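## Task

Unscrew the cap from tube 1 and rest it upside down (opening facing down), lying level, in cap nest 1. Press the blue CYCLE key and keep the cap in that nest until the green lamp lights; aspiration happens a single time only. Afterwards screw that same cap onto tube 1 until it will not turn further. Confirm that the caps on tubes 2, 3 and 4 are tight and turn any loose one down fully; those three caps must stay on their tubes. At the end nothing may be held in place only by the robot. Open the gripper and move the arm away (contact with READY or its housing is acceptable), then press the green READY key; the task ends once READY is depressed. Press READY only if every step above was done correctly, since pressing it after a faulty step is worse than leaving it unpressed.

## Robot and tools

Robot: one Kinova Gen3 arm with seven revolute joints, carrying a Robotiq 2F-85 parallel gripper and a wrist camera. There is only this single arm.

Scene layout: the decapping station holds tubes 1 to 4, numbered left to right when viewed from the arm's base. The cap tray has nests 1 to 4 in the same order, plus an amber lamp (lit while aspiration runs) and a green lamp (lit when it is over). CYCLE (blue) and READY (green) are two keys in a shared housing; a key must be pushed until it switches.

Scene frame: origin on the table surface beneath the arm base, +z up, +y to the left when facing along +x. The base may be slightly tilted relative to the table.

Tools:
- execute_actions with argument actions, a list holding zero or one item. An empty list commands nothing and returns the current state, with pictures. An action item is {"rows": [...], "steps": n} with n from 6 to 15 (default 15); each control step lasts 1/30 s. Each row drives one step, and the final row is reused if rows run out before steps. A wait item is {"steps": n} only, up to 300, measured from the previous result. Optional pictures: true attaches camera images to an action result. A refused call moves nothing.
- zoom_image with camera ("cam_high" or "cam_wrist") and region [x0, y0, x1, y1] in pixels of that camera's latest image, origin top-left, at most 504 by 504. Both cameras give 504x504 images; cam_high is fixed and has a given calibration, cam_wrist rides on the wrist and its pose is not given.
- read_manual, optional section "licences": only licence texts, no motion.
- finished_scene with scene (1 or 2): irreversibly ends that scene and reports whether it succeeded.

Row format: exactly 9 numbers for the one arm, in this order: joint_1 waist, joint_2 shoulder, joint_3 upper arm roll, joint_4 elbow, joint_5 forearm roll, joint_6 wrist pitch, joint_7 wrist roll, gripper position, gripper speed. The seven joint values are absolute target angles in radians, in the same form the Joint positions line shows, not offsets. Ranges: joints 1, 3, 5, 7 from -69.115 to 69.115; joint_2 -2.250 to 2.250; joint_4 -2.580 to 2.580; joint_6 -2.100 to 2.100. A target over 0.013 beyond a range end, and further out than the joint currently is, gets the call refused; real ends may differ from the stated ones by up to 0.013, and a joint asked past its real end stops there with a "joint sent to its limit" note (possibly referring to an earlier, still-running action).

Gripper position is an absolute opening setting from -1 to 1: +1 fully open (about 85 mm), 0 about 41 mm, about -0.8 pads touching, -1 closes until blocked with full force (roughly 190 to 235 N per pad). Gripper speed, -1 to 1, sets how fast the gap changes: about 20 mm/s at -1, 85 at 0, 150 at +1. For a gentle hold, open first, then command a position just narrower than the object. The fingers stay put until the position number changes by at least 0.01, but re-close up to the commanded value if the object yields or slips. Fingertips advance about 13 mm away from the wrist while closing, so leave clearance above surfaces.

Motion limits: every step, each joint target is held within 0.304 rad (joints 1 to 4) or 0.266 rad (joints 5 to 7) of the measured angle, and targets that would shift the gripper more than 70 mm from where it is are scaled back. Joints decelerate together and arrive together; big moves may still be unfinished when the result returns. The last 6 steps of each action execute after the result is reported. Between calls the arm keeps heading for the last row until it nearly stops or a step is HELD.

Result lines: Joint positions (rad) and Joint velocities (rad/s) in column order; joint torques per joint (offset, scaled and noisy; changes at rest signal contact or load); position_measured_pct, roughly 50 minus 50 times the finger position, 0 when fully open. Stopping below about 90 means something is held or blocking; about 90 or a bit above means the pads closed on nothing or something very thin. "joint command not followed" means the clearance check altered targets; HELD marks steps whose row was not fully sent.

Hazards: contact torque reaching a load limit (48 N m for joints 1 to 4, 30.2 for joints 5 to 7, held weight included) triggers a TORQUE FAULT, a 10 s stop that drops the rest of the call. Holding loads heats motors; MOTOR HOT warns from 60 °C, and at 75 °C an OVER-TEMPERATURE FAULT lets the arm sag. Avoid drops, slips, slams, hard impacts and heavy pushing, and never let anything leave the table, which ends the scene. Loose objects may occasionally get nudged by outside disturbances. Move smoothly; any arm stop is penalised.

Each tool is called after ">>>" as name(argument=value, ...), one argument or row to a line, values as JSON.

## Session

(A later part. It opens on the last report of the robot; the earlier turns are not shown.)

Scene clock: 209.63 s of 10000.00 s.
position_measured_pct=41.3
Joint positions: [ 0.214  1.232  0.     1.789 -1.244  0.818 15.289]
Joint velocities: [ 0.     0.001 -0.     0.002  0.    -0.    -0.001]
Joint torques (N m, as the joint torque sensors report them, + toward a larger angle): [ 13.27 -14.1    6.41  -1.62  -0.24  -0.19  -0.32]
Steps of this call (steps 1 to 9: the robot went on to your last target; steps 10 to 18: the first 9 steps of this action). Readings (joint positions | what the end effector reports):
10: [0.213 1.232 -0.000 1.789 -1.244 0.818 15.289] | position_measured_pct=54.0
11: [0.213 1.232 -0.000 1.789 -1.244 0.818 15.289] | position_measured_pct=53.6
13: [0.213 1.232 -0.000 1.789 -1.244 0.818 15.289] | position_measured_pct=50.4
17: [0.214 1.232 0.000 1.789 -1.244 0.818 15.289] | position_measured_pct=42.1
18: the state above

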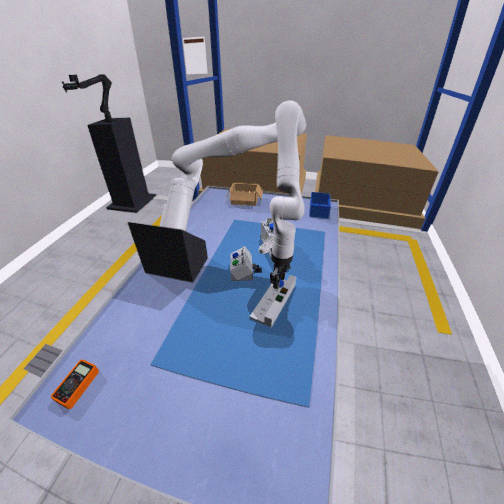

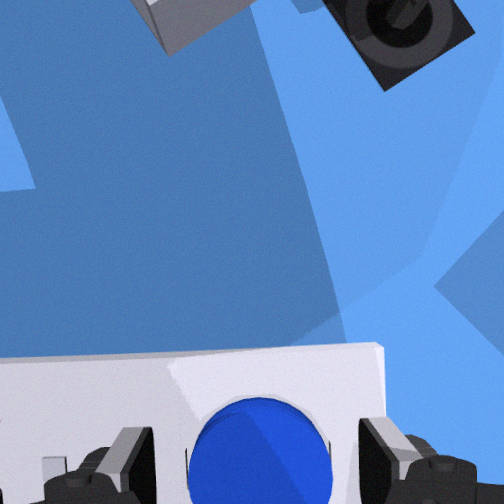

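>>> execute_actions(
  actions=[
    {"rows": [[0.2432,1.2026,0,1.7923,-1.1937,0.8303,15.258,0.6,0],[0.2432,1.2026,0,1.7923,-1.1937,0.8303,15.258,0.6,0],[0.2432,1.2026,0,1.7923,-1.1937,0.8303,15.258,0.6,0],[0.2432,1.2026,0,1.7923,-1.1937,0.8303,15.258,0.6,0],[0.2432,1.2026,0,1.7923,-1.1937,0.8303,15.258,0.6,0],[0.2904,1.1552,0,1.7933,-1.1124,0.8564,15.205,0.6,0]], "steps": 15},
  ],
  pictures=false,
)

>>> execute_actions(
  actions=[
    {"steps": 10},
  ],
  pictures=true,
)

Scene clock: 211.37 s of 10000.00 s.
position_measured_pct=22.2
Joint positions: [ 0.276  1.17  -0.002  1.793 -1.143  0.847 15.225]
Joint velocities: [ 0.347 -0.369  0.057 -0.027  0.647  0.202 -0.435]
Joint torques (N m, as the joint torque sensors report them, + toward a larger angle): [ 11.53 -11.31   6.11  -1.63   0.06  -0.28  -0.45]
Steps of this call (steps 1 to 6: the last 6 steps of your previous action; steps 7 to 15: the robot went on to your last target; steps 16 to 43: nothing new was sent; steps 44 to 52: the first 9 steps of this action). Readings (joint positions | what the end effector reports):
44: [0.215 1.230 -0.000 1.789 -1.243 0.818 15.288] | position_measured_pct=40.1
45: [0.222 1.224 -0.001 1.790 -1.234 0.820 15.283] | position_measured_pct=39.3
47: [0.240 1.206 -0.000 1.792 -1.203 0.828 15.264] | position_measured_pct=35.3
51: [0.262 1.184 -0.002 1.793 -1.166 0.839 15.240] | position_measured_pct=24.2
52: the state above

Scene clock: 211.70 s of 10000.00 s.
position_measured_pct=19.8
Joint positions: [ 0.29   1.156  0.     1.793 -1.112  0.856 15.205]
Joint velocities: [ 0.004 -0.004 -0.    -0.    -0.001  0.    -0.   ]
Joint torques (N m, as the joint torque sensors report them, + toward a larger angle): [ 12.96 -14.33   6.31  -2.48  -0.25  -0.21  -0.33]
Kept back: nothing.
Steps of this call (steps 1 to 6: the last 6 steps of your previous action; steps 7 to 10: the robot went on to your last target). Readings (joint positions | what the end effector reports):
1: [0.284 1.161 0.000 1.793 -1.125 0.853 15.213] | position_measured_pct=21.0
2: [0.287 1.158 0.002 1.792 -1.115 0.855 15.207] | position_measured_pct=20.6
4: [0.288 1.158 0.001 1.793 -1.112 0.856 15.205] | position_measured_pct=20.2
8: [0.290 1.156 -0.000 1.793 -1.112 0.856 15.205] | position_measured_pct=19.8
10: the state above

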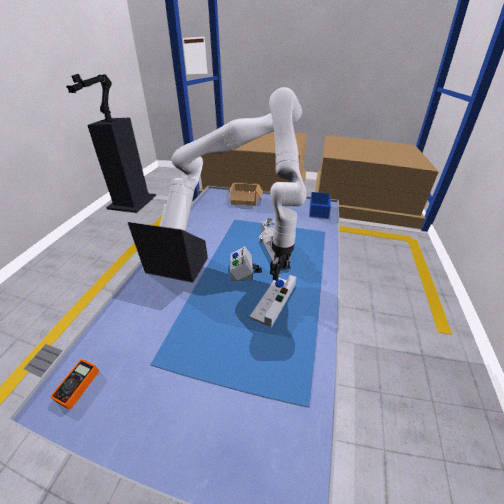

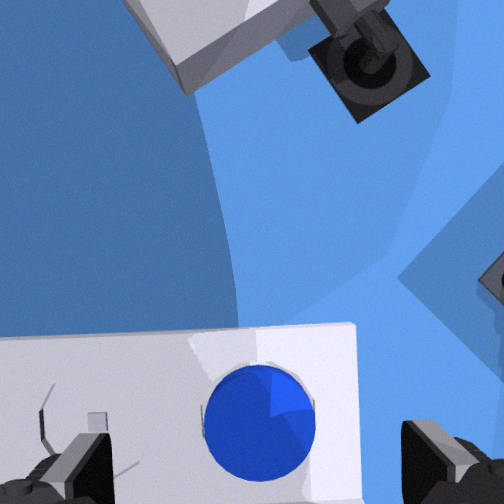

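>>> zoom_image(
  camera="cam_wrist",
  region=[180, 345, 340, 500],
)

>>> zoom_image(
  camera="cam_high",
  region=[255, 260, 305, 310],
)

Region (180, 345, 340, 500) of cam_wrist's 504x504 image, scaled by 3.150; it fills the top 488 rows of this view, and the rest is white.

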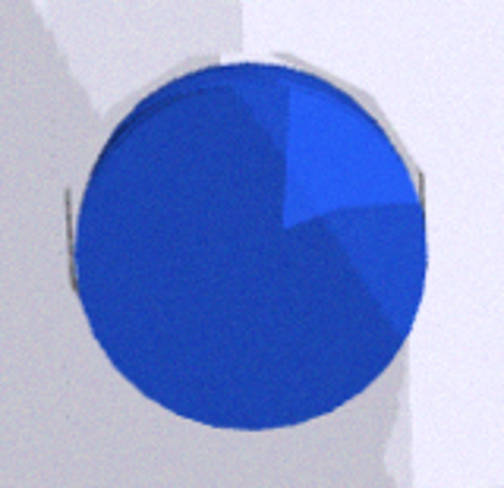

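Region (255, 260, 305, 310) of cam_high's 504x504 image, scaled by 10.080, with more detail than that image has.

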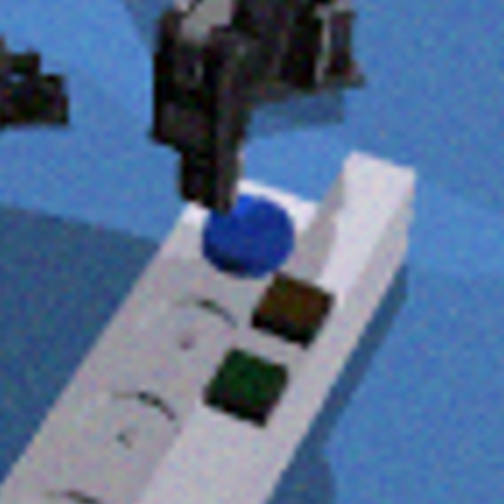

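>>> execute_actions(
  actions=[
    {"rows": [[0.2904,1.1552,0,1.7933,-1.1124,0.8564,15.205,-1,1],[0.2904,1.1552,0,1.7933,-1.1124,0.8564,15.205,-1,1],[0.2904,1.1552,0,1.7933,-1.1124,0.8564,15.205,-1,1],[0.2904,1.1552,0,1.7933,-1.1124,0.8564,15.205,-1,1],[0.2904,1.1552,0,1.7933,-1.1124,0.8564,15.205,-1,1],[0.2904,1.1552,0,1.7933,-1.1124,0.8564,15.205,-1,1],[0.2432,1.2026,0,1.7923,-1.1937,0.8303,15.258,-1,1]], "steps": 15},
  ],
  pictures=false,
)

>>> execute_actions(
  actions=[
    {"rows": [[0.2432,1.2026,0,1.7923,-1.1937,0.8303,15.258,-1,1],[0.2432,1.2026,0,1.7923,-1.1937,0.8303,15.258,-1,1],[0.2432,1.2026,0,1.7923,-1.1937,0.8303,15.258,-1,1],[0.2432,1.2026,0,1.7923,-1.1937,0.8303,15.258,-1,1],[0.2432,1.2026,0,1.7923,-1.1937,0.8303,15.258,-1,1],[0.2306,1.2157,0,1.7904,-1.2154,0.8249,15.272,-1,1]], "steps": 15},
  ],
  pictures=true,
)

Scene clock: 213.33 s of 10000.00 s.
position_measured_pct=53.6
Joint positions: [ 0.27   1.175  0.002  1.792 -1.14   0.847 15.223]
Joint velocities: [-0.442  0.443  0.015 -0.017 -0.673 -0.22   0.439]
Joint torques (N m, as the joint torque sensors report them, + toward a larger angle): [ 8.7  -9.88  3.93 -1.16 -0.42 -0.19 -0.36]
Steps of this call (steps 1 to 30: the robot went on to your last target; steps 31 to 40: nothing new was sent; steps 41 to 49: the first 9 steps of this action). Readings (joint positions | what the end effector reports):
41: [0.290 1.155 0.000 1.793 -1.112 0.856 15.205] | position_measured_pct=19.8
42: [0.290 1.155 0.000 1.793 -1.112 0.856 15.205] | position_measured_pct=21.0
44: [0.290 1.155 0.000 1.793 -1.112 0.856 15.205] | position_measured_pct=28.2
48: [0.282 1.163 0.001 1.793 -1.122 0.853 15.211] | position_measured_pct=48.0
49: the state above

Scene clock: 213.83 s of 10000.00 s.
position_measured_pct=91.7
Joint positions: [ 0.231  1.215 -0.001  1.791 -1.214  0.825 15.272]
Joint velocities: [ 0.01  -0.017 -0.014  0.002 -0.041 -0.001  0.025]
Joint torques (N m, as the joint torque sensors report them, + toward a larger angle): [ 15.54 -16.57   7.62  -2.57  -0.25  -0.36  -0.22]
Steps of this call (steps 1 to 6: the last 6 steps of your previous action; steps 7 to 15: the first 9 steps of this action). Readings (joint positions | what the end effector reports):
7: [0.245 1.201 -0.000 1.792 -1.194 0.830 15.258] | position_measured_pct=90.1
8: [0.244 1.202 0.000 1.792 -1.194 0.830 15.258] | position_measured_pct=91.7
10: [0.244 1.202 -0.000 1.792 -1.194 0.830 15.258] | position_measured_pct=91.7
14: [0.232 1.215 0.000 1.791 -1.211 0.826 15.269] | position_measured_pct=91.7
15: the state above

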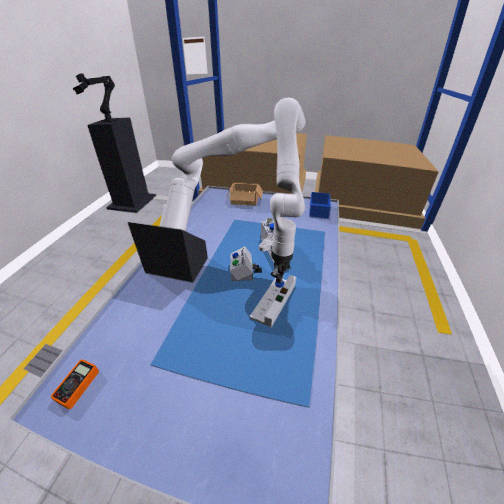

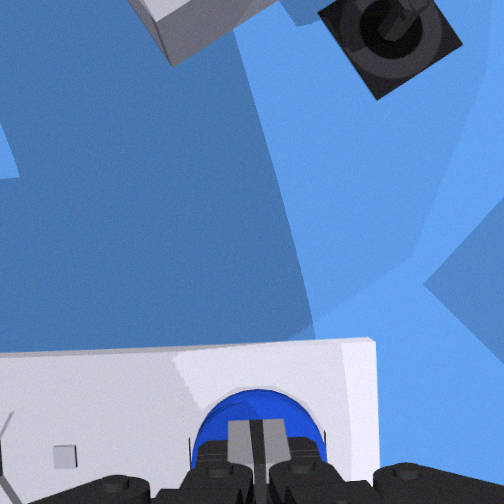

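>>> execute_actions(
  actions=[
    {"rows": [[0.2274,1.2190,0,1.7899,-1.2209,0.8235,15.275,-1,1],[0.2274,1.2190,0,1.7899,-1.2209,0.8235,15.275,-1,1],[0.2274,1.2190,0,1.7899,-1.2209,0.8235,15.275,-1,1],[0.2274,1.2190,0,1.7899,-1.2209,0.8235,15.275,-1,1],[0.2274,1.2190,0,1.7899,-1.2209,0.8235,15.275,-1,1],[0.2251,1.2215,0,1.7895,-1.2249,0.8225,15.277,-1,1]], "steps": 15},
  ],
  pictures=false,
)

Scene clock: 214.47 s of 10000.00 s.
position_measured_pct=91.7
Joint positions: [ 0.228  1.217  0.002  1.791 -1.223  0.824 15.277]
Joint velocities: [ 0.001 -0.    -0.002  0.004 -0.004 -0.005  0.001]
Joint torques (N m, as the joint torque sensors report them, + toward a larger angle): [ 10.71 -11.09   4.88  -2.95  -0.95  -1.41  -0.53]
Steps of this call (steps 1 to 6: the last 6 steps of your previous action; steps 7 to 10: the robot went on to your last target; steps 11 to 19: the first 9 steps of this action). Readings (joint positions | what the end effector reports):
11: [0.230 1.217 0.000 1.790 -1.216 0.825 15.273] | position_measured_pct=91.7
12: [0.229 1.217 0.002 1.790 -1.219 0.825 15.274] | position_measured_pct=91.7
14: [0.229 1.217 0.001 1.790 -1.221 0.824 15.275] | position_measured_pct=91.7
18: [0.228 1.217 0.002 1.790 -1.223 0.825 15.277] | position_measured_pct=91.7
19: the state above

>>> execute_actions(
  actions=[
    {"rows": [[0.2322,1.2141,0,1.7906,-1.2127,0.8256,15.270,-1,1]], "steps": 12},
  ],
  pictures=true,
)

Scene clock: 215.03 s of 10000.00 s.
position_measured_pct=91.7
Joint positions: [ 0.233  1.214  0.     1.791 -1.213  0.826 15.27 ]
Joint velocities: [-0.006  0.007 -0.004  0.001  0.     0.001  0.   ]
Joint torques (N m, as the joint torque sensors report them, + toward a larger angle): [ 13.41 -14.26   7.03  -1.76  -0.2   -0.15  -0.36]
Steps of this call (steps 1 to 6: the last 6 steps of your previous action; steps 7 to 11: the robot went on to your last target; steps 12 to 17: the first 6 steps of this action). Readings (joint positions | what the end effector reports):
12: [0.230 1.216 0.002 1.791 -1.222 0.824 15.276] | position_measured_pct=91.7
13: [0.233 1.213 0.000 1.791 -1.217 0.825 15.273] | position_measured_pct=91.7
15: [0.233 1.213 0.001 1.791 -1.213 0.826 15.270] | position_measured_pct=91.7
17: the state above

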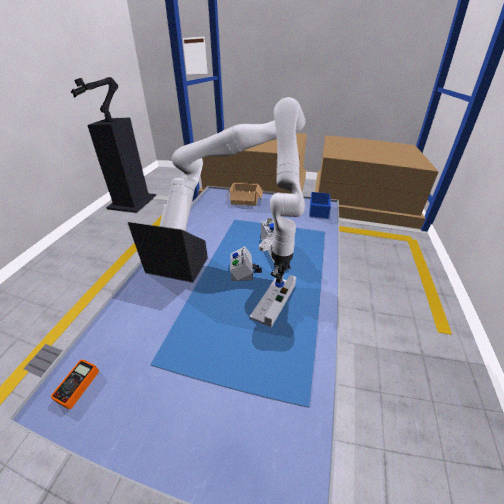

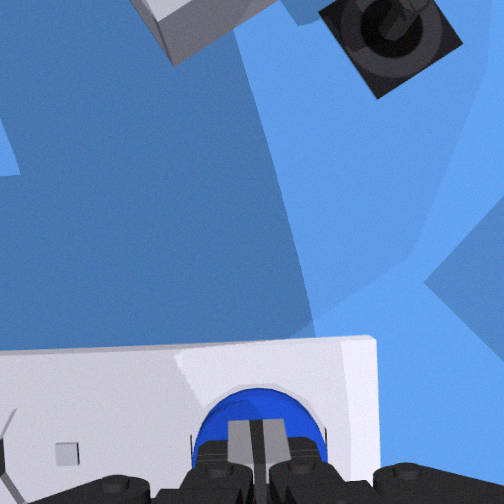

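>>> execute_actions(
  actions=[
    {"rows": [[0.2904,1.1552,0,1.7933,-1.1124,0.8564,15.205,-1,1],[0.2904,1.1552,0,1.7933,-1.1124,0.8564,15.205,-1,1],[0.2904,1.1552,0,1.7933,-1.1124,0.8564,15.205,-1,1],[0.2904,1.1552,0,1.7933,-1.1124,0.8564,15.205,-1,1],[0.3801,1.0661,0,1.7747,-0.9597,0.9302,15.30,-1,1],[0.3801,1.0661,0,1.7747,-0.9597,0.9302,15.30,-1,1],[0.3801,1.0661,0,1.7747,-0.9597,0.9302,15.30,-1,1],[0.3801,1.0661,0,1.7747,-0.9597,0.9302,15.30,-1,1],[0.3801,1.0661,0,1.7747,-0.9597,0.9302,15.30,-1,1],[0.6194,0.8630,0,2.0663,-0.8080,0.9214,15.812,-1,1]], "steps": 15},
  ],
  pictures=false,
)

>>> execute_actions(
  actions=[
    {"steps": 30},
  ],
  pictures=true,
)

Scene clock: 220.27 s of 10000.00 s.
position_measured_pct=91.7
Joint positions: [ 0.359  1.087  0.001  1.781 -0.996  0.911 15.249]
Joint velocities: [ 0.37  -0.37   0.038 -0.137  0.776  0.393  0.776]
Joint torques (N m, as the joint torque sensors report them, + toward a larger angle): [ 8.28 -9.09  4.22 -2.56 -0.39 -0.15 -0.11]
Steps of this call (steps 1 to 6: the last 6 steps of your previous action; steps 7 to 15: the robot went on to your last target; steps 16 to 148: nothing new was sent; steps 149 to 157: the first 9 steps of this action). Readings (joint positions | what the end effector reports):
149: [0.234 1.213 -0.000 1.791 -1.211 0.826 15.269] | position_measured_pct=91.7
150: [0.240 1.206 -0.001 1.791 -1.203 0.829 15.264] | position_measured_pct=91.7
152: [0.268 1.178 -0.002 1.793 -1.160 0.842 15.236] | position_measured_pct=91.7
156: [0.344 1.102 -0.000 1.786 -1.027 0.895 15.227] | position_measured_pct=91.7
157: the state above

Scene clock: 221.27 s of 10000.00 s.
position_measured_pct=91.7
Joint positions: [ 0.619  0.863  0.     2.066 -0.808  0.921 15.812]
Joint velocities: [ 0.     0.     0.    -0.001 -0.001 -0.    -0.   ]
Joint torques (N m, as the joint torque sensors report them, + toward a larger angle): [  8.99 -10.42   4.7   -4.51  -0.24  -0.22  -0.3 ]
Kept back: nothing.
Steps of this call (steps 1 to 6: the last 6 steps of your previous action; steps 7 to 30: the robot went on to your last target). Readings (joint positions | what the end effector reports):
1: [0.371 1.075 0.002 1.778 -0.975 0.921 15.275] | position_measured_pct=91.7
2: [0.386 1.061 -0.000 1.781 -0.959 0.924 15.298] | position_measured_pct=91.7
4: [0.429 1.023 -0.001 1.800 -0.931 0.924 15.346] | position_measured_pct=91.7
8: [0.512 0.952 0.001 1.902 -0.878 0.922 15.471] | position_measured_pct=91.7
30: the state above

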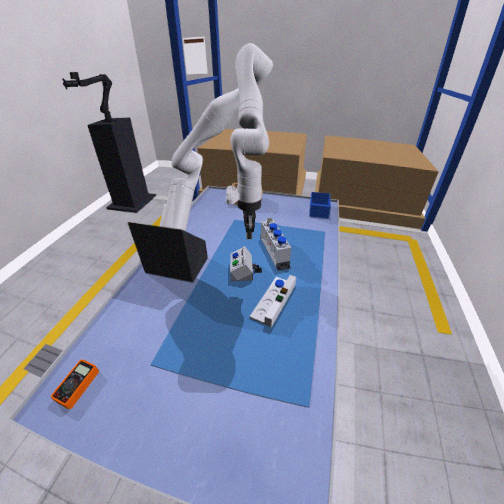

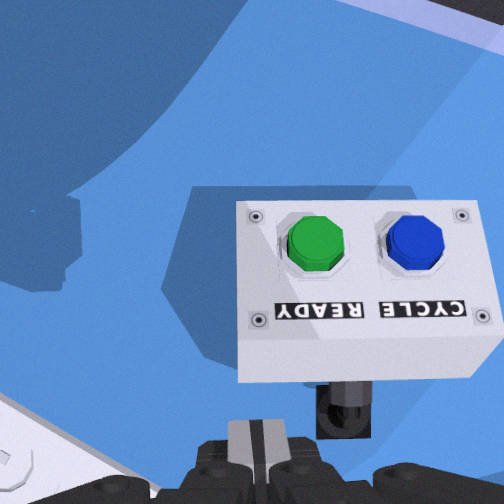

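>>> execute_actions(
  actions=[],
  pictures=true,
)

Scene clock: 223.40 s of 10000.00 s.
position_measured_pct=91.7
Joint positions: [ 0.619  0.863 -0.     2.066 -0.808  0.921 15.812]
Joint velocities: [ 0.001  0.001 -0.     0.001 -0.     0.     0.   ]
Joint torques (N m, as the joint torque sensors report them, + toward a larger angle): [  9.22 -10.17   4.68  -4.42  -0.15  -0.24  -0.29]
Kept back: nothing.
Steps of this call (steps 1 to 15: the robot went on to your last target; steps 16 to 64: nothing new was sent). Readings (joint positions | what the end effector reports):
1: [0.619 0.863 0.000 2.066 -0.808 0.921 15.812] | position_measured_pct=91.7
2: [0.619 0.863 0.000 2.066 -0.808 0.921 15.812] | position_measured_pct=91.7
4: [0.619 0.863 0.000 2.066 -0.808 0.921 15.812] | position_measured_pct=91.7
8: [0.619 0.863 -0.000 2.066 -0.808 0.921 15.812] | position_measured_pct=91.7
64: the state above
The arm was judged still, so your last target was given up. Only a new action makes it travel on or press farther. Fingers that are still opening or closing keep moving.

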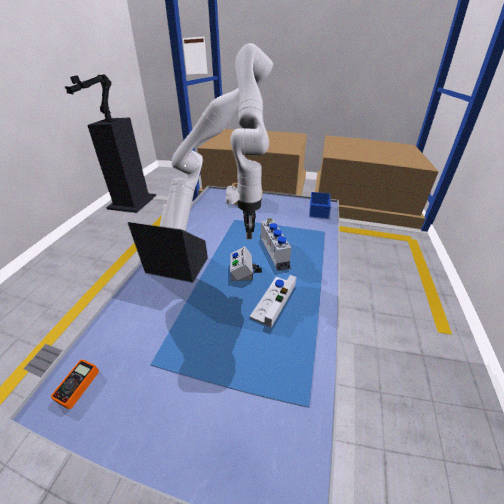

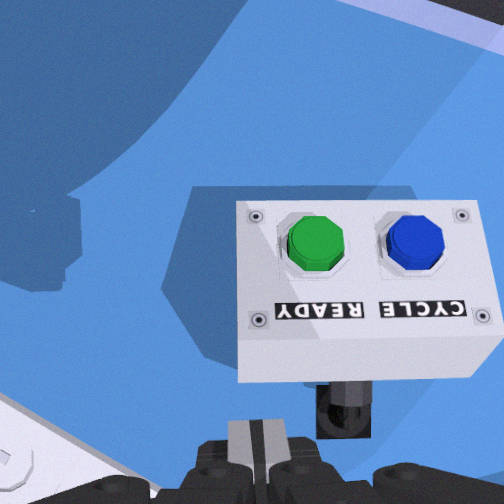

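>>> zoom_image(
  camera="cam_high",
  region=[200, 210, 300, 310],
)

>>> zoom_image(
  camera="cam_wrist",
  region=[200, 160, 504, 460],
)

Region (200, 210, 300, 310) of cam_high's 504x504 image, scaled by 5.040, with more detail than that image has.

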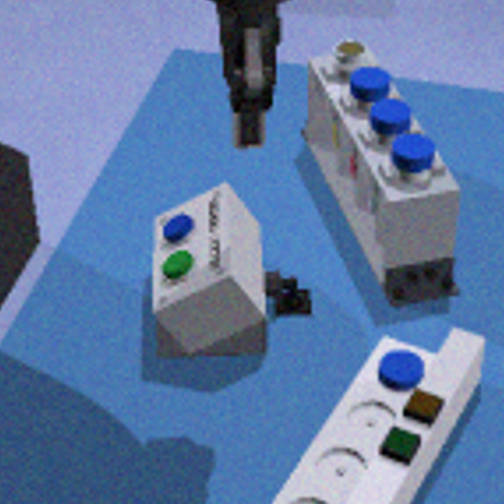

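Region (200, 160, 504, 460) of cam_wrist's 504x504 image, scaled by 1.658; it fills the top 497 rows of this view, and the rest is white.

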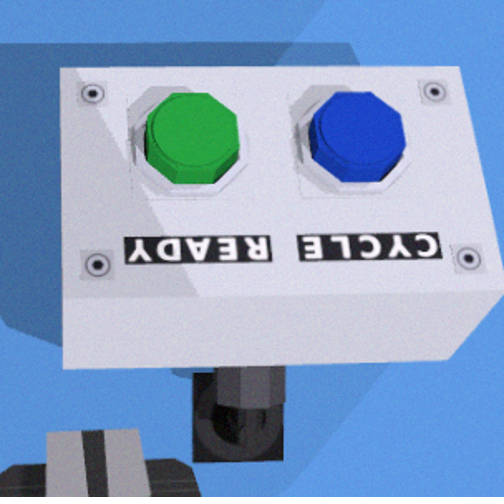

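>>> execute_actions(
  actions=[
    {"rows": [[0.5683,0.8476,0,2.3911,-1.0910,0.7368,16.151,-1,0]], "steps": 15},
  ],
)

>>> execute_actions(
  actions=[
    {"steps": 8},
  ],
  pictures=true,
)

Scene clock: 231.67 s of 10000.00 s.
position_measured_pct=91.7
Joint positions: [ 0.589  0.854 -0.     2.252 -0.97   0.814 15.988]
Joint velocities: [-0.152 -0.041 -0.003  1.032 -0.905 -0.572  1.205]
Joint torques (N m, as the joint torque sensors report them, + toward a larger angle): [ 8.85 -9.61  4.55 -3.7  -0.32 -0.13 -0.22]
Steps of this call (steps 1 to 239: nothing new was sent; steps 240 to 248: the first 9 steps of this action). Readings (joint positions | what the end effector reports):
240: [0.619 0.863 0.000 2.067 -0.809 0.921 15.813] | position_measured_pct=91.7
241: [0.618 0.862 0.000 2.073 -0.813 0.917 15.817] | position_measured_pct=91.7
243: [0.613 0.861 0.001 2.100 -0.837 0.901 15.840] | position_measured_pct=91.7
247: [0.594 0.855 0.000 2.218 -0.940 0.833 15.949] | position_measured_pct=91.7
248: the state above

Scene clock: 231.93 s of 10000.00 s.
position_measured_pct=91.7
Joint positions: [ 0.569  0.848 -0.     2.39  -1.091  0.737 16.151]
Joint velocities: [-0.008 -0.006  0.004  0.022 -0.015 -0.013  0.007]
Joint torques (N m, as the joint torque sensors report them, + toward a larger angle): [ 7.6  -8.58  3.56 -2.8  -0.19 -0.6  -0.22]
Kept back: nothing.
Steps of this call (steps 1 to 6: the last 6 steps of your previous action; steps 7 to 8: the robot went on to your last target). Readings (joint positions | what the end effector reports):
1: [0.584 0.852 -0.000 2.286 -1.000 0.795 16.029] | position_measured_pct=91.7
2: [0.579 0.851 -0.000 2.317 -1.027 0.778 16.065] | position_measured_pct=91.7
4: [0.573 0.849 -0.000 2.362 -1.067 0.753 16.119] | position_measured_pct=91.7
8: the state above

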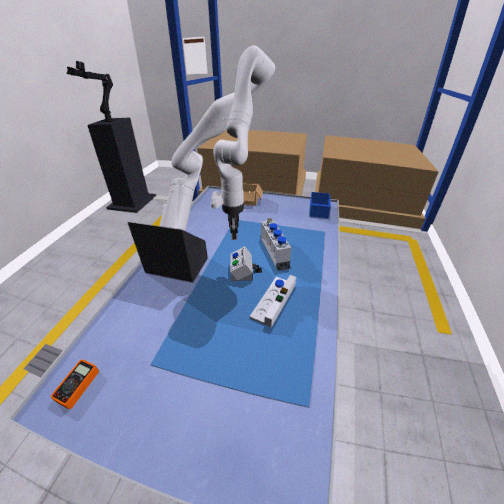

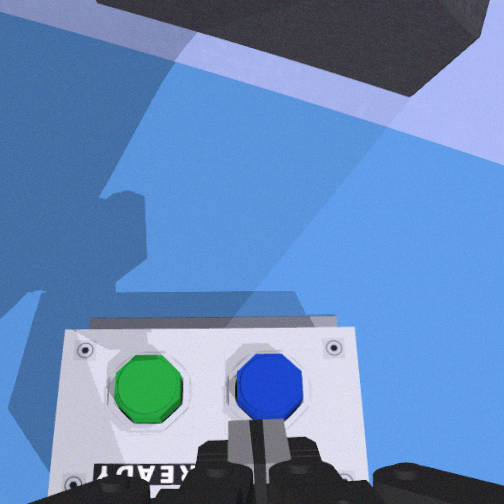

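>>> zoom_image(
  camera="cam_wrist",
  region=[90, 300, 390, 504],
)

Region (90, 300, 390, 504) of cam_wrist's 504x504 image, scaled by 1.680; it fills the top 343 rows of this view, and the rest is white.

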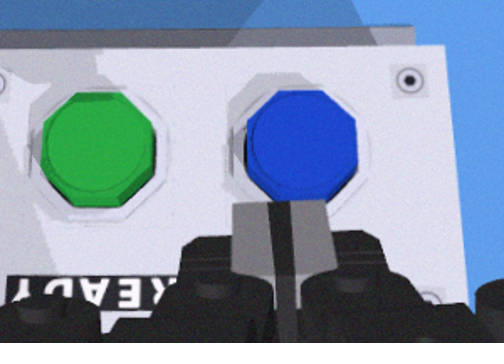

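>>> execute_actions(
  actions=[
    {"rows": [[0.5081,0.9697,0,2.4658,-1.3720,0.6818,16.4425,-1,0]], "steps": 15},
  ],
)

>>> execute_actions(
  actions=[
    {"steps": 10},
  ],
  pictures=true,
)

Scene clock: 237.03 s of 10000.00 s.
position_measured_pct=91.7
Joint positions: [ 0.516  0.954 -0.     2.456 -1.336  0.689 16.405]
Joint velocities: [-0.13   0.266 -0.004  0.2   -0.792 -0.151  0.842]
Joint torques (N m, as the joint torque sensors report them, + toward a larger angle): [  8.87 -10.82   4.03  -1.26  -0.19  -0.28  -0.31]
Steps of this call (steps 1 to 30: the robot went on to your last target; steps 31 to 144: nothing new was sent; steps 145 to 153: the first 9 steps of this action). Readings (joint positions | what the end effector reports):
145: [0.568 0.849 0.000 2.392 -1.093 0.736 16.152] | position_measured_pct=91.7
146: [0.564 0.855 0.000 2.394 -1.102 0.734 16.162] | position_measured_pct=91.7
148: [0.551 0.882 0.001 2.409 -1.153 0.724 16.212] | position_measured_pct=91.7
152: [0.521 0.943 -0.000 2.448 -1.305 0.695 16.372] | position_measured_pct=91.7
153: the state above

Scene clock: 237.37 s of 10000.00 s.
position_measured_pct=91.7
Joint positions: [ 0.508  0.969 -0.     2.466 -1.372  0.682 16.443]
Joint velocities: [-0.004  0.007 -0.    -0.002  0.    -0.     0.001]
Joint torques (N m, as the joint torque sensors report them, + toward a larger angle): [ 8.   -9.08  3.61 -0.67 -0.24 -0.29 -0.33]
Kept back: nothing.
Steps of this call (steps 1 to 6: the last 6 steps of your previous action; steps 7 to 10: the robot went on to your last target). Readings (joint positions | what the end effector reports):
1: [0.512 0.961 -0.000 2.461 -1.357 0.685 16.427] | position_measured_pct=91.7
2: [0.511 0.964 -0.000 2.464 -1.368 0.683 16.439] | position_measured_pct=91.7
4: [0.510 0.965 -0.000 2.465 -1.372 0.682 16.442] | position_measured_pct=91.7
8: [0.509 0.968 -0.000 2.466 -1.372 0.682 16.443] | position_measured_pct=91.7
10: the state above

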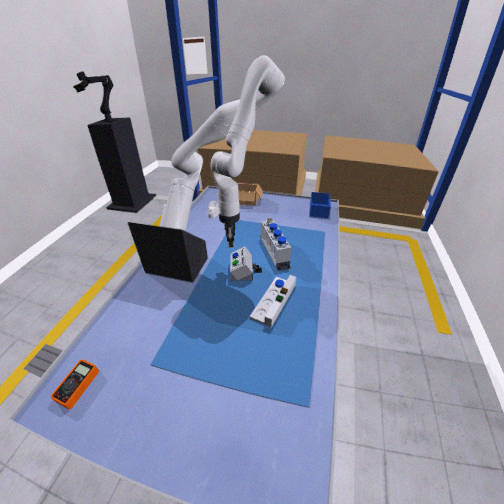

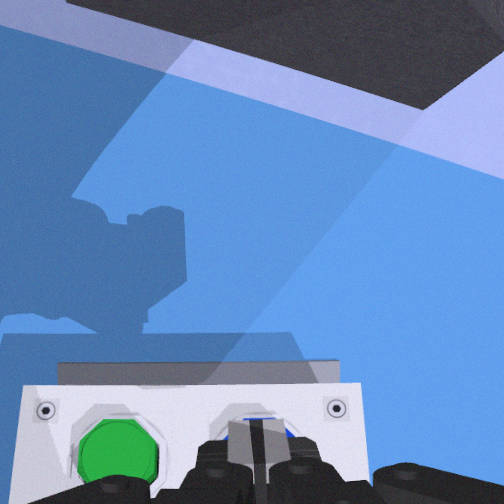

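>>> zoom_image(
  camera="cam_wrist",
  region=[60, 380, 360, 504],
)

Region (60, 380, 360, 504) of cam_wrist's 504x504 image, scaled by 1.680; it fills the top 208 rows of this view, and the rest is white.

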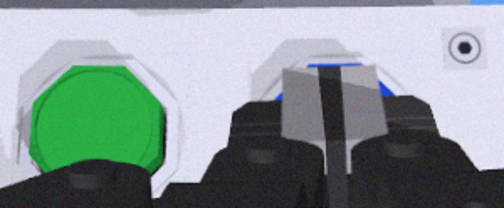

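>>> execute_actions(
  actions=[
    {"rows": [[0.4761,1.0092,0,2.4740,-1.4623,0.6844,16.5196,-1,0]], "steps": 15},
  ],
)

>>> execute_actions(
  actions=[
    {"steps": 10},
  ],
  pictures=true,
)

Scene clock: 240.33 s of 10000.00 s.
position_measured_pct=91.7
Joint positions: [ 0.478  1.007 -0.     2.474 -1.462  0.684 16.52 ]
Joint velocities: [-0.013  0.016  0.001  0.004  0.     0.    -0.001]
Joint torques (N m, as the joint torque sensors report them, + toward a larger angle): [ 8.12 -9.13  3.65  0.09 -0.26 -0.35 -0.3 ]
Steps of this call (steps 1 to 30: the robot went on to your last target; steps 31 to 80: nothing new was sent; steps 81 to 89: the first 9 steps of this action). Readings (joint positions | what the end effector reports):
81: [0.507 0.971 0.000 2.466 -1.374 0.682 16.444] | position_measured_pct=91.7
82: [0.502 0.977 0.000 2.467 -1.383 0.682 16.452] | position_measured_pct=91.7
84: [0.484 0.999 0.000 2.471 -1.429 0.683 16.491] | position_measured_pct=91.7
88: [0.478 1.007 -0.000 2.474 -1.462 0.684 16.520] | position_measured_pct=91.7
89: the state above

Scene clock: 240.67 s of 10000.00 s.
position_measured_pct=91.7
Joint positions: [ 0.476  1.009 -0.     2.474 -1.462  0.684 16.52 ]
Joint velocities: [ 0.001  0.001  0.     0.002 -0.001 -0.     0.   ]
Joint torques (N m, as the joint torque sensors report them, + toward a larger angle): [ 8.09 -8.91  3.66 -0.05 -0.24 -0.36 -0.26]
Kept back: nothing.
Steps of this call (steps 1 to 6: the last 6 steps of your previous action; steps 7 to 10: the robot went on to your last target). Readings (joint positions | what the end effector reports):
1: [0.477 1.008 -0.000 2.474 -1.462 0.684 16.520] | position_measured_pct=91.7
2: [0.477 1.008 -0.000 2.474 -1.462 0.684 16.520] | position_measured_pct=91.7
4: [0.477 1.009 -0.000 2.474 -1.462 0.684 16.520] | position_measured_pct=91.7
8: [0.476 1.009 -0.000 2.474 -1.462 0.684 16.520] | position_measured_pct=91.7
10: the state above

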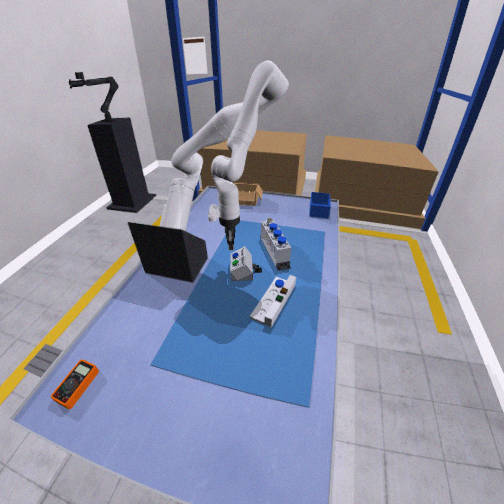

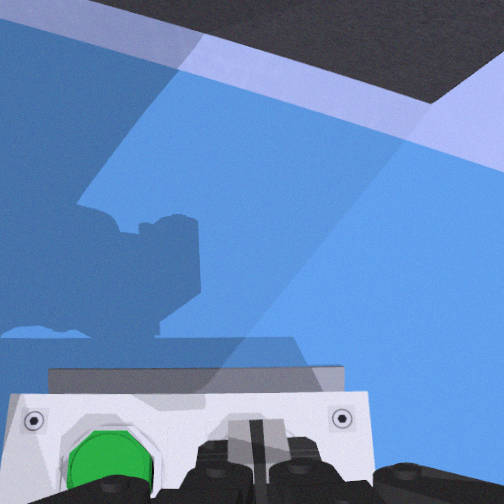

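>>> execute_actions(
  actions=[
    {"rows": [[0.4736,1.0123,0,2.4745,-1.4691,0.6851,16.5253,-1,0],[0.4710,1.0153,0,2.4750,-1.4758,0.6857,16.5309,-1,0],[0.4685,1.0184,0,2.4755,-1.4826,0.6864,16.5366,-1,0]], "steps": 15},
  ],
)

>>> execute_actions(
  actions=[
    {"steps": 8},
  ],
)

Scene clock: 241.37 s of 10000.00 s.
position_measured_pct=91.7
Joint positions: [ 0.469  1.018 -0.     2.475 -1.483  0.686 16.537]
Joint velocities: [-0.002  0.002  0.001  0.     0.001  0.    -0.   ]
Joint torques (N m, as the joint torque sensors report them, + toward a larger angle): [ 8.39 -9.34  3.72  0.1  -0.25 -0.27 -0.25]
Steps of this call (steps 1 to 12: the robot went on to your last target; steps 13 to 21: the first 9 steps of this action). Readings (joint positions | what the end effector reports):
13: [0.475 1.010 0.000 2.474 -1.464 0.685 16.521] | position_measured_pct=91.7
14: [0.473 1.013 0.000 2.474 -1.468 0.685 16.524] | position_measured_pct=91.7
16: [0.469 1.018 -0.000 2.475 -1.480 0.686 16.534] | position_measured_pct=91.7
20: [0.469 1.018 -0.000 2.475 -1.483 0.686 16.537] | position_measured_pct=91.7
21: the state above

Scene clock: 241.63 s of 10000.00 s.
position_measured_pct=91.7
Joint positions: [ 0.469  1.018 -0.     2.475 -1.483  0.686 16.537]
Joint velocities: [-0.002 -0.    -0.     0.001  0.     0.     0.   ]
Joint torques (N m, as the joint torque sensors report them, + toward a larger angle): [ 8.19 -9.09  3.65 -0.04 -0.21 -0.28 -0.23]
Kept back: nothing.
Steps of this call (steps 1 to 6: the last 6 steps of your previous action; steps 7 to 8: the robot went on to your last target). Readings (joint positions | what the end effector reports):
1: [0.469 1.018 -0.000 2.475 -1.483 0.686 16.537] | position_measured_pct=91.7
2: [0.469 1.018 -0.000 2.475 -1.483 0.686 16.537] | position_measured_pct=91.7
4: [0.469 1.018 -0.000 2.475 -1.483 0.686 16.537] | position_measured_pct=91.7
8: the state above

>>> execute_actions(
  actions=[
    {"rows": [[0.4660,1.0215,0,2.4760,-1.4893,0.6871,16.5423,-1,0],[0.4634,1.0245,0,2.4764,-1.4961,0.6877,16.5479,-1,0],[0.4609,1.0276,0,2.4769,-1.5028,0.6884,16.5536,-1,0]], "steps": 15},
  ],
)

>>> execute_actions(
  actions=[
    {"steps": 8},
  ],
)

Scene clock: 242.13 s of 10000.00 s.
position_measured_pct=91.7
Joint positions: [ 0.461  1.027 -0.     2.477 -1.503  0.688 16.554]
Joint velocities: [-0.003  0.005 -0.     0.002  0.001 -0.     0.   ]
Joint torques (N m, as the joint torque sensors report them, + toward a larger angle): [ 8.24 -9.1   3.89  0.27 -0.22 -0.25 -0.28]
Steps of this call (steps 1 to 6: the robot went on to your last target; steps 7 to 15: the first 9 steps of this action). Readings (joint positions | what the end effector reports):
7: [0.468 1.019 0.000 2.476 -1.484 0.687 16.538] | position_measured_pct=91.7
8: [0.465 1.022 0.000 2.476 -1.488 0.687 16.541] | position_measured_pct=91.7
10: [0.461 1.027 -0.000 2.477 -1.500 0.688 16.551] | position_measured_pct=91.7
14: [0.461 1.027 -0.000 2.477 -1.503 0.688 16.554] | position_measured_pct=91.7
15: the state above

Scene clock: 242.40 s of 10000.00 s.
position_measured_pct=91.7
Joint positions: [ 0.461  1.028 -0.     2.477 -1.503  0.688 16.554]
Joint velocities: [ 0.    -0.    -0.     0.001  0.     0.     0.   ]
Joint torques (N m, as the joint torque sensors report them, + toward a larger angle): [ 8.25 -9.22  3.7   0.14 -0.27 -0.3  -0.28]
Kept back: nothing.
Steps of this call (steps 1 to 6: the last 6 steps of your previous action; steps 7 to 8: the robot went on to your last target). Readings (joint positions | what the end effector reports):
1: [0.461 1.027 -0.000 2.477 -1.503 0.688 16.554] | position_measured_pct=91.7
2: [0.461 1.027 -0.000 2.477 -1.503 0.688 16.554] | position_measured_pct=91.7
4: [0.461 1.027 -0.000 2.477 -1.503 0.688 16.554] | position_measured_pct=91.7
8: the state above

>>> execute_actions(
  actions=[
    {"rows": [[0.4583,1.0306,0,2.4774,-1.5096,0.6890,16.5593,-1,0],[0.4558,1.0337,0,2.4779,-1.5163,0.6897,16.5649,-1,0],[0.4532,1.0367,0,2.4784,-1.5231,0.6903,16.5706,-1,0]], "steps": 15},
  ],
)

>>> execute_actions(
  actions=[
    {"steps": 8},
  ],
)

Scene clock: 242.90 s of 10000.00 s.
position_measured_pct=91.7
Joint positions: [ 0.453  1.036 -0.     2.478 -1.523  0.69  16.571]
Joint velocities: [-0.002  0.003 -0.     0.001  0.    -0.    -0.001]
Joint torques (N m, as the joint torque sensors report them, + toward a larger angle): [ 8.27 -9.25  3.66  0.27 -0.31 -0.28 -0.38]
Steps of this call (steps 1 to 6: the robot went on to your last target; steps 7 to 15: the first 9 steps of this action). Readings (joint positions | what the end effector reports):
7: [0.460 1.029 0.000 2.477 -1.504 0.689 16.555] | position_measured_pct=91.7
8: [0.458 1.031 0.000 2.477 -1.509 0.689 16.558] | position_measured_pct=91.7
10: [0.454 1.036 -0.000 2.478 -1.520 0.690 16.568] | position_measured_pct=91.7
14: [0.454 1.036 -0.000 2.478 -1.523 0.690 16.571] | position_measured_pct=91.7
15: the state above

Scene clock: 243.17 s of 10000.00 s.
position_measured_pct=91.7
Joint positions: [ 0.453  1.037 -0.     2.478 -1.523  0.69  16.571]
Joint velocities: [-0.001  0.001  0.     0.001 -0.001 -0.     0.   ]
Joint torques (N m, as the joint torque sensors report them, + toward a larger angle): [ 8.25 -9.32  3.81  0.29 -0.25 -0.28 -0.27]
Kept back: nothing.
Steps of this call (steps 1 to 6: the last 6 steps of your previous action; steps 7 to 8: the robot went on to your last target). Readings (joint positions | what the end effector reports):
1: [0.453 1.036 -0.000 2.478 -1.523 0.690 16.571] | position_measured_pct=91.7
2: [0.453 1.037 -0.000 2.478 -1.523 0.690 16.571] | position_measured_pct=91.7
4: [0.453 1.037 -0.000 2.478 -1.523 0.690 16.571] | position_measured_pct=91.7
8: the state above

>>> execute_actions(
  actions=[
    {"rows": [[0.4507,1.0398,0,2.4789,-1.5298,0.6910,16.5763,-1,0],[0.4481,1.0428,0,2.4793,-1.5366,0.6916,16.5819,-1,0],[0.4456,1.0459,0,2.4798,-1.5433,0.6923,16.5876,-1,0]], "steps": 15},
  ],
)

>>> execute_actions(
  actions=[
    {"steps": 8},
  ],
  pictures=true,
)

Scene clock: 243.87 s of 10000.00 s.
position_measured_pct=91.7
Joint positions: [ 0.446  1.046 -0.     2.48  -1.543  0.692 16.588]
Joint velocities: [-0.003  0.003 -0.     0.     0.     0.001 -0.   ]
Joint torques (N m, as the joint torque sensors report them, + toward a larger angle): [ 8.24 -9.2   3.84  0.3  -0.29 -0.33 -0.23]
Steps of this call (steps 1 to 12: the robot went on to your last target; steps 13 to 21: the first 9 steps of this action). Readings (joint positions | what the end effector reports):
13: [0.452 1.038 0.000 2.479 -1.524 0.690 16.572] | position_measured_pct=91.7
14: [0.450 1.041 0.000 2.479 -1.529 0.691 16.575] | position_measured_pct=91.7
16: [0.446 1.045 -0.000 2.480 -1.541 0.692 16.585] | position_measured_pct=91.7
20: [0.446 1.045 -0.000 2.480 -1.543 0.692 16.588] | position_measured_pct=91.7
21: the state above

Scene clock: 244.13 s of 10000.00 s.
position_measured_pct=91.7
Joint positions: [ 0.446  1.046 -0.     2.48  -1.543  0.692 16.588]
Joint velocities: [ 0.001  0.001 -0.    -0.001 -0.001  0.001 -0.   ]
Joint torques (N m, as the joint torque sensors report them, + toward a larger angle): [ 8.45 -9.22  3.81  0.31 -0.37 -0.29 -0.34]
Kept back: nothing.
Steps of this call (steps 1 to 6: the last 6 steps of your previous action; steps 7 to 8: the robot went on to your last target). Readings (joint positions | what the end effector reports):
1: [0.446 1.046 -0.000 2.480 -1.543 0.692 16.588] | position_measured_pct=91.7
2: [0.446 1.046 -0.000 2.480 -1.543 0.692 16.588] | position_measured_pct=91.7
4: [0.446 1.046 -0.000 2.480 -1.543 0.692 16.588] | position_measured_pct=91.7
8: the state above

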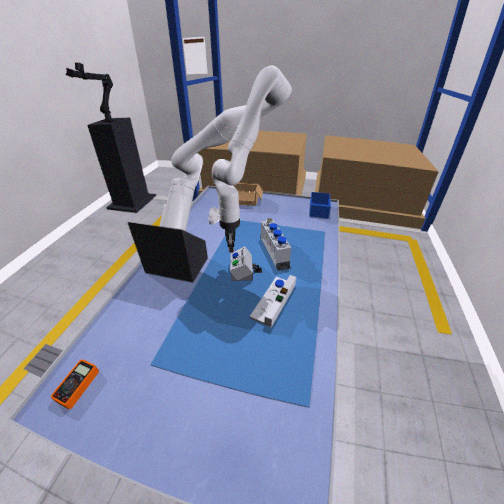

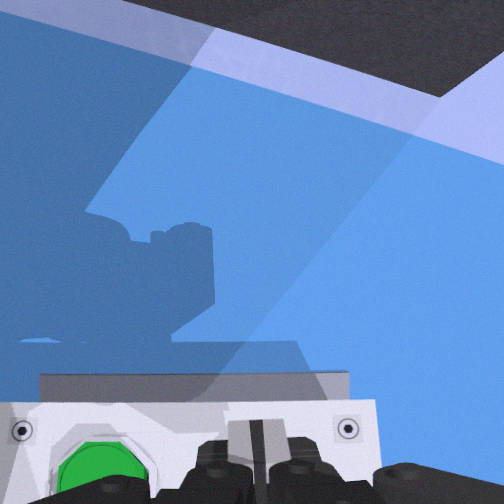

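>>> zoom_image(
  camera="cam_high",
  region=[205, 220, 275, 290],
)

Region (205, 220, 275, 290) of cam_high's 504x504 image, scaled by 7.200, with more detail than that image has.

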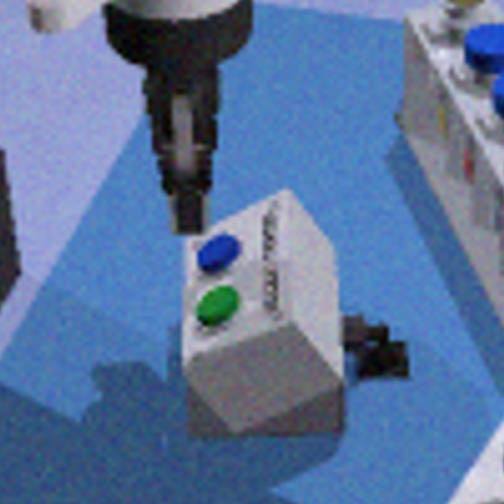

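>>> zoom_image(
  camera="cam_wrist",
  region=[0, 360, 400, 504],
)

Region (0, 360, 400, 504) of cam_wrist's 504x504 image, scaled by 1.260; it fills the top 181 rows of this view, and the rest is white.

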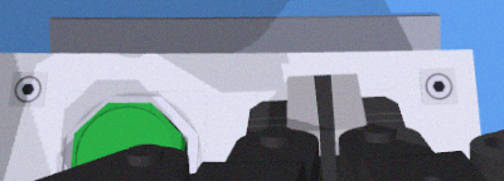

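>>> execute_actions(
  actions=[
    {"rows": [[0.4430,1.0490,0,2.4801,-1.5497,0.6934,16.5928,-1,0],[0.4403,1.0520,0,2.4805,-1.5562,0.6946,16.5981,-1,0],[0.4377,1.0551,0,2.4808,-1.5626,0.6957,16.6033,-1,0]], "steps": 15},
  ],
)

>>> execute_actions(
  actions=[
    {"steps": 8},
  ],
)

Scene clock: 248.33 s of 10000.00 s.
position_measured_pct=91.7
Joint positions: [ 0.438  1.055 -0.     2.481 -1.563  0.696 16.603]
Joint velocities: [-0.002  0.004 -0.     0.    -0.001  0.001  0.001]
Joint torques (N m, as the joint torque sensors report them, + toward a larger angle): [ 8.37 -8.89  3.77  0.48 -0.3  -0.32 -0.3 ]
Steps of this call (steps 1 to 15: the robot went on to your last target; steps 16 to 117: nothing new was sent; steps 118 to 126: the first 9 steps of this action). Readings (joint positions | what the end effector reports):
118: [0.445 1.047 0.000 2.480 -1.545 0.693 16.589] | position_measured_pct=91.7
119: [0.442 1.050 0.000 2.480 -1.549 0.693 16.592] | position_measured_pct=91.7
121: [0.438 1.054 -0.000 2.481 -1.560 0.695 16.601] | position_measured_pct=91.7
125: [0.438 1.055 -0.000 2.481 -1.563 0.696 16.603] | position_measured_pct=91.7
126: the state above

Scene clock: 248.60 s of 10000.00 s.
position_measured_pct=91.7
Joint positions: [ 0.438  1.055 -0.     2.481 -1.563  0.696 16.603]
Joint velocities: [-0.     0.    -0.     0.    -0.001 -0.    -0.   ]
Joint torques (N m, as the joint torque sensors report them, + toward a larger angle): [ 8.25 -9.32  3.73  0.53 -0.3  -0.34 -0.29]
Kept back: nothing.
Steps of this call (steps 1 to 6: the last 6 steps of your previous action; steps 7 to 8: the robot went on to your last target). Readings (joint positions | what the end effector reports):
1: [0.438 1.055 -0.000 2.481 -1.563 0.696 16.603] | position_measured_pct=91.7
2: [0.438 1.055 -0.000 2.481 -1.563 0.696 16.603] | position_measured_pct=91.7
4: [0.438 1.055 -0.000 2.481 -1.563 0.696 16.603] | position_measured_pct=91.7
8: the state above

>>> execute_actions(
  actions=[
    {"rows": [[0.4350,1.0582,0,2.4811,-1.5690,0.6968,16.6085,-1,0],[0.4324,1.0612,0,2.4815,-1.5755,0.6980,16.6138,-1,0],[0.4297,1.0643,0,2.4818,-1.5819,0.6991,16.6190,-1,0]], "steps": 15},
  ],
)

>>> execute_actions(
  actions=[
    {"steps": 8},
  ],
)

Scene clock: 249.17 s of 10000.00 s.
position_measured_pct=91.7
Joint positions: [ 0.43   1.064 -0.     2.482 -1.582  0.699 16.619]
Joint velocities: [-0.002  0.003  0.    -0.001 -0.001 -0.    -0.   ]
Joint torques (N m, as the joint torque sensors report them, + toward a larger angle): [ 8.32 -9.57  3.72  0.67 -0.27 -0.28 -0.35]
Steps of this call (steps 1 to 8: the robot went on to your last target; steps 9 to 17: the first 9 steps of this action). Readings (joint positions | what the end effector reports):
9: [0.437 1.056 0.000 2.481 -1.564 0.696 16.604] | position_measured_pct=91.7
10: [0.434 1.059 0.000 2.481 -1.568 0.697 16.608] | position_measured_pct=91.7
12: [0.430 1.064 -0.000 2.482 -1.579 0.699 16.617] | position_measured_pct=91.7
16: [0.430 1.064 -0.000 2.482 -1.582 0.699 16.619] | position_measured_pct=91.7
17: the state above

Scene clock: 249.43 s of 10000.00 s.
position_measured_pct=91.7
Joint positions: [ 0.43   1.064 -0.     2.482 -1.582  0.699 16.619]
Joint velocities: [-0.    -0.002  0.    -0.     0.001  0.    -0.001]
Joint torques (N m, as the joint torque sensors report them, + toward a larger angle): [ 8.34 -9.38  3.89  0.68 -0.31 -0.31 -0.33]
Kept back: nothing.
Steps of this call (steps 1 to 6: the last 6 steps of your previous action; steps 7 to 8: the robot went on to your last target). Readings (joint positions | what the end effector reports):
1: [0.430 1.064 -0.000 2.482 -1.582 0.699 16.619] | position_measured_pct=91.7
2: [0.430 1.064 -0.000 2.482 -1.582 0.699 16.619] | position_measured_pct=91.7
4: [0.430 1.064 -0.000 2.482 -1.582 0.699 16.619] | position_measured_pct=91.7
8: the state above

>>> execute_actions(
  actions=[
    {"rows": [[0.4271,1.0674,0,2.4821,-1.5883,0.7002,16.6242,-1,0],[0.4244,1.0705,0,2.4824,-1.5947,0.7013,16.6295,-1,0],[0.4218,1.0736,0,2.4827,-1.6011,0.7024,16.6347,-1,0]], "steps": 15},
  ],
)

>>> execute_actions(
  actions=[
    {"steps": 8},
  ],
  pictures=true,
)

Scene clock: 250.03 s of 10000.00 s.
position_measured_pct=91.7
Joint positions: [ 0.422  1.073 -0.     2.483 -1.601  0.702 16.635]
Joint velocities: [-0.004  0.004 -0.     0.     0.001  0.     0.   ]
Joint torques (N m, as the joint torque sensors report them, + toward a larger angle): [ 8.45 -9.4   3.85  0.62 -0.28 -0.26 -0.32]
Steps of this call (steps 1 to 9: the robot went on to your last target; steps 10 to 18: the first 9 steps of this action). Readings (joint positions | what the end effector reports):
10: [0.429 1.065 0.000 2.482 -1.583 0.699 16.620] | position_measured_pct=91.7
11: [0.426 1.068 0.000 2.482 -1.588 0.700 16.624] | position_measured_pct=91.7
13: [0.422 1.073 -0.000 2.483 -1.599 0.702 16.633] | position_measured_pct=91.7
17: [0.422 1.073 -0.000 2.483 -1.601 0.702 16.635] | position_measured_pct=91.7
18: the state above

Scene clock: 250.30 s of 10000.00 s.
position_measured_pct=91.7
Joint positions: [ 0.422  1.074 -0.     2.483 -1.601  0.702 16.635]
Joint velocities: [ 0.    -0.001  0.     0.001 -0.    -0.    -0.   ]
Joint torques (N m, as the joint torque sensors report them, + toward a larger angle): [ 8.52 -9.61  3.68  0.65 -0.22 -0.37 -0.29]
Kept back: nothing.
Steps of this call (steps 1 to 6: the last 6 steps of your previous action; steps 7 to 8: the robot went on to your last target). Readings (joint positions | what the end effector reports):
1: [0.422 1.073 -0.000 2.483 -1.601 0.702 16.635] | position_measured_pct=91.7
2: [0.422 1.073 -0.000 2.483 -1.601 0.702 16.635] | position_measured_pct=91.7
4: [0.422 1.073 -0.000 2.483 -1.601 0.702 16.635] | position_measured_pct=91.7
8: the state above

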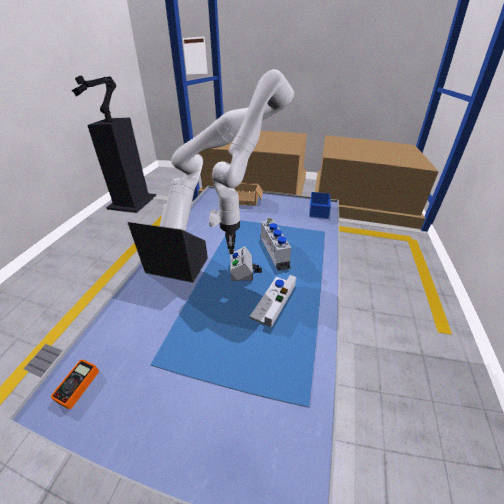

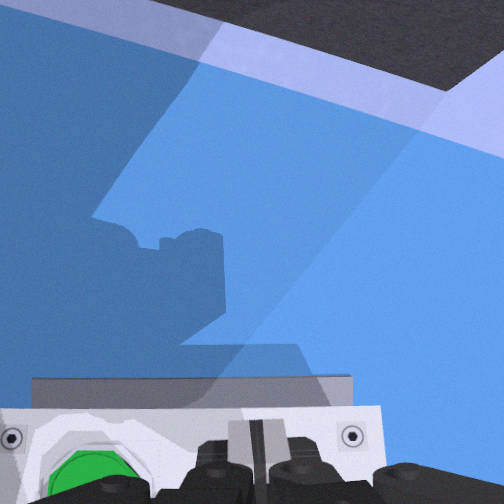

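>>> zoom_image(
  camera="cam_high",
  region=[215, 230, 265, 280],
)

Region (215, 230, 265, 280) of cam_high's 504x504 image, scaled by 10.080, with more detail than that image has.

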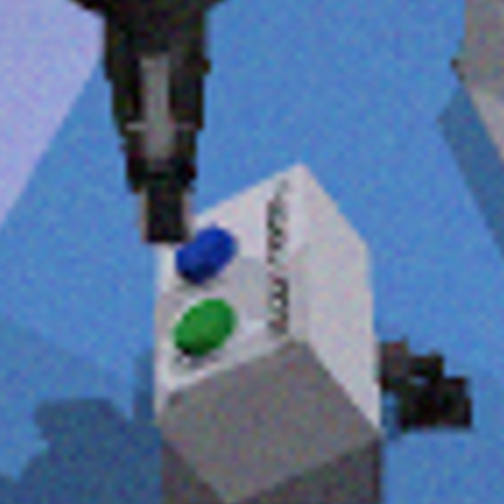

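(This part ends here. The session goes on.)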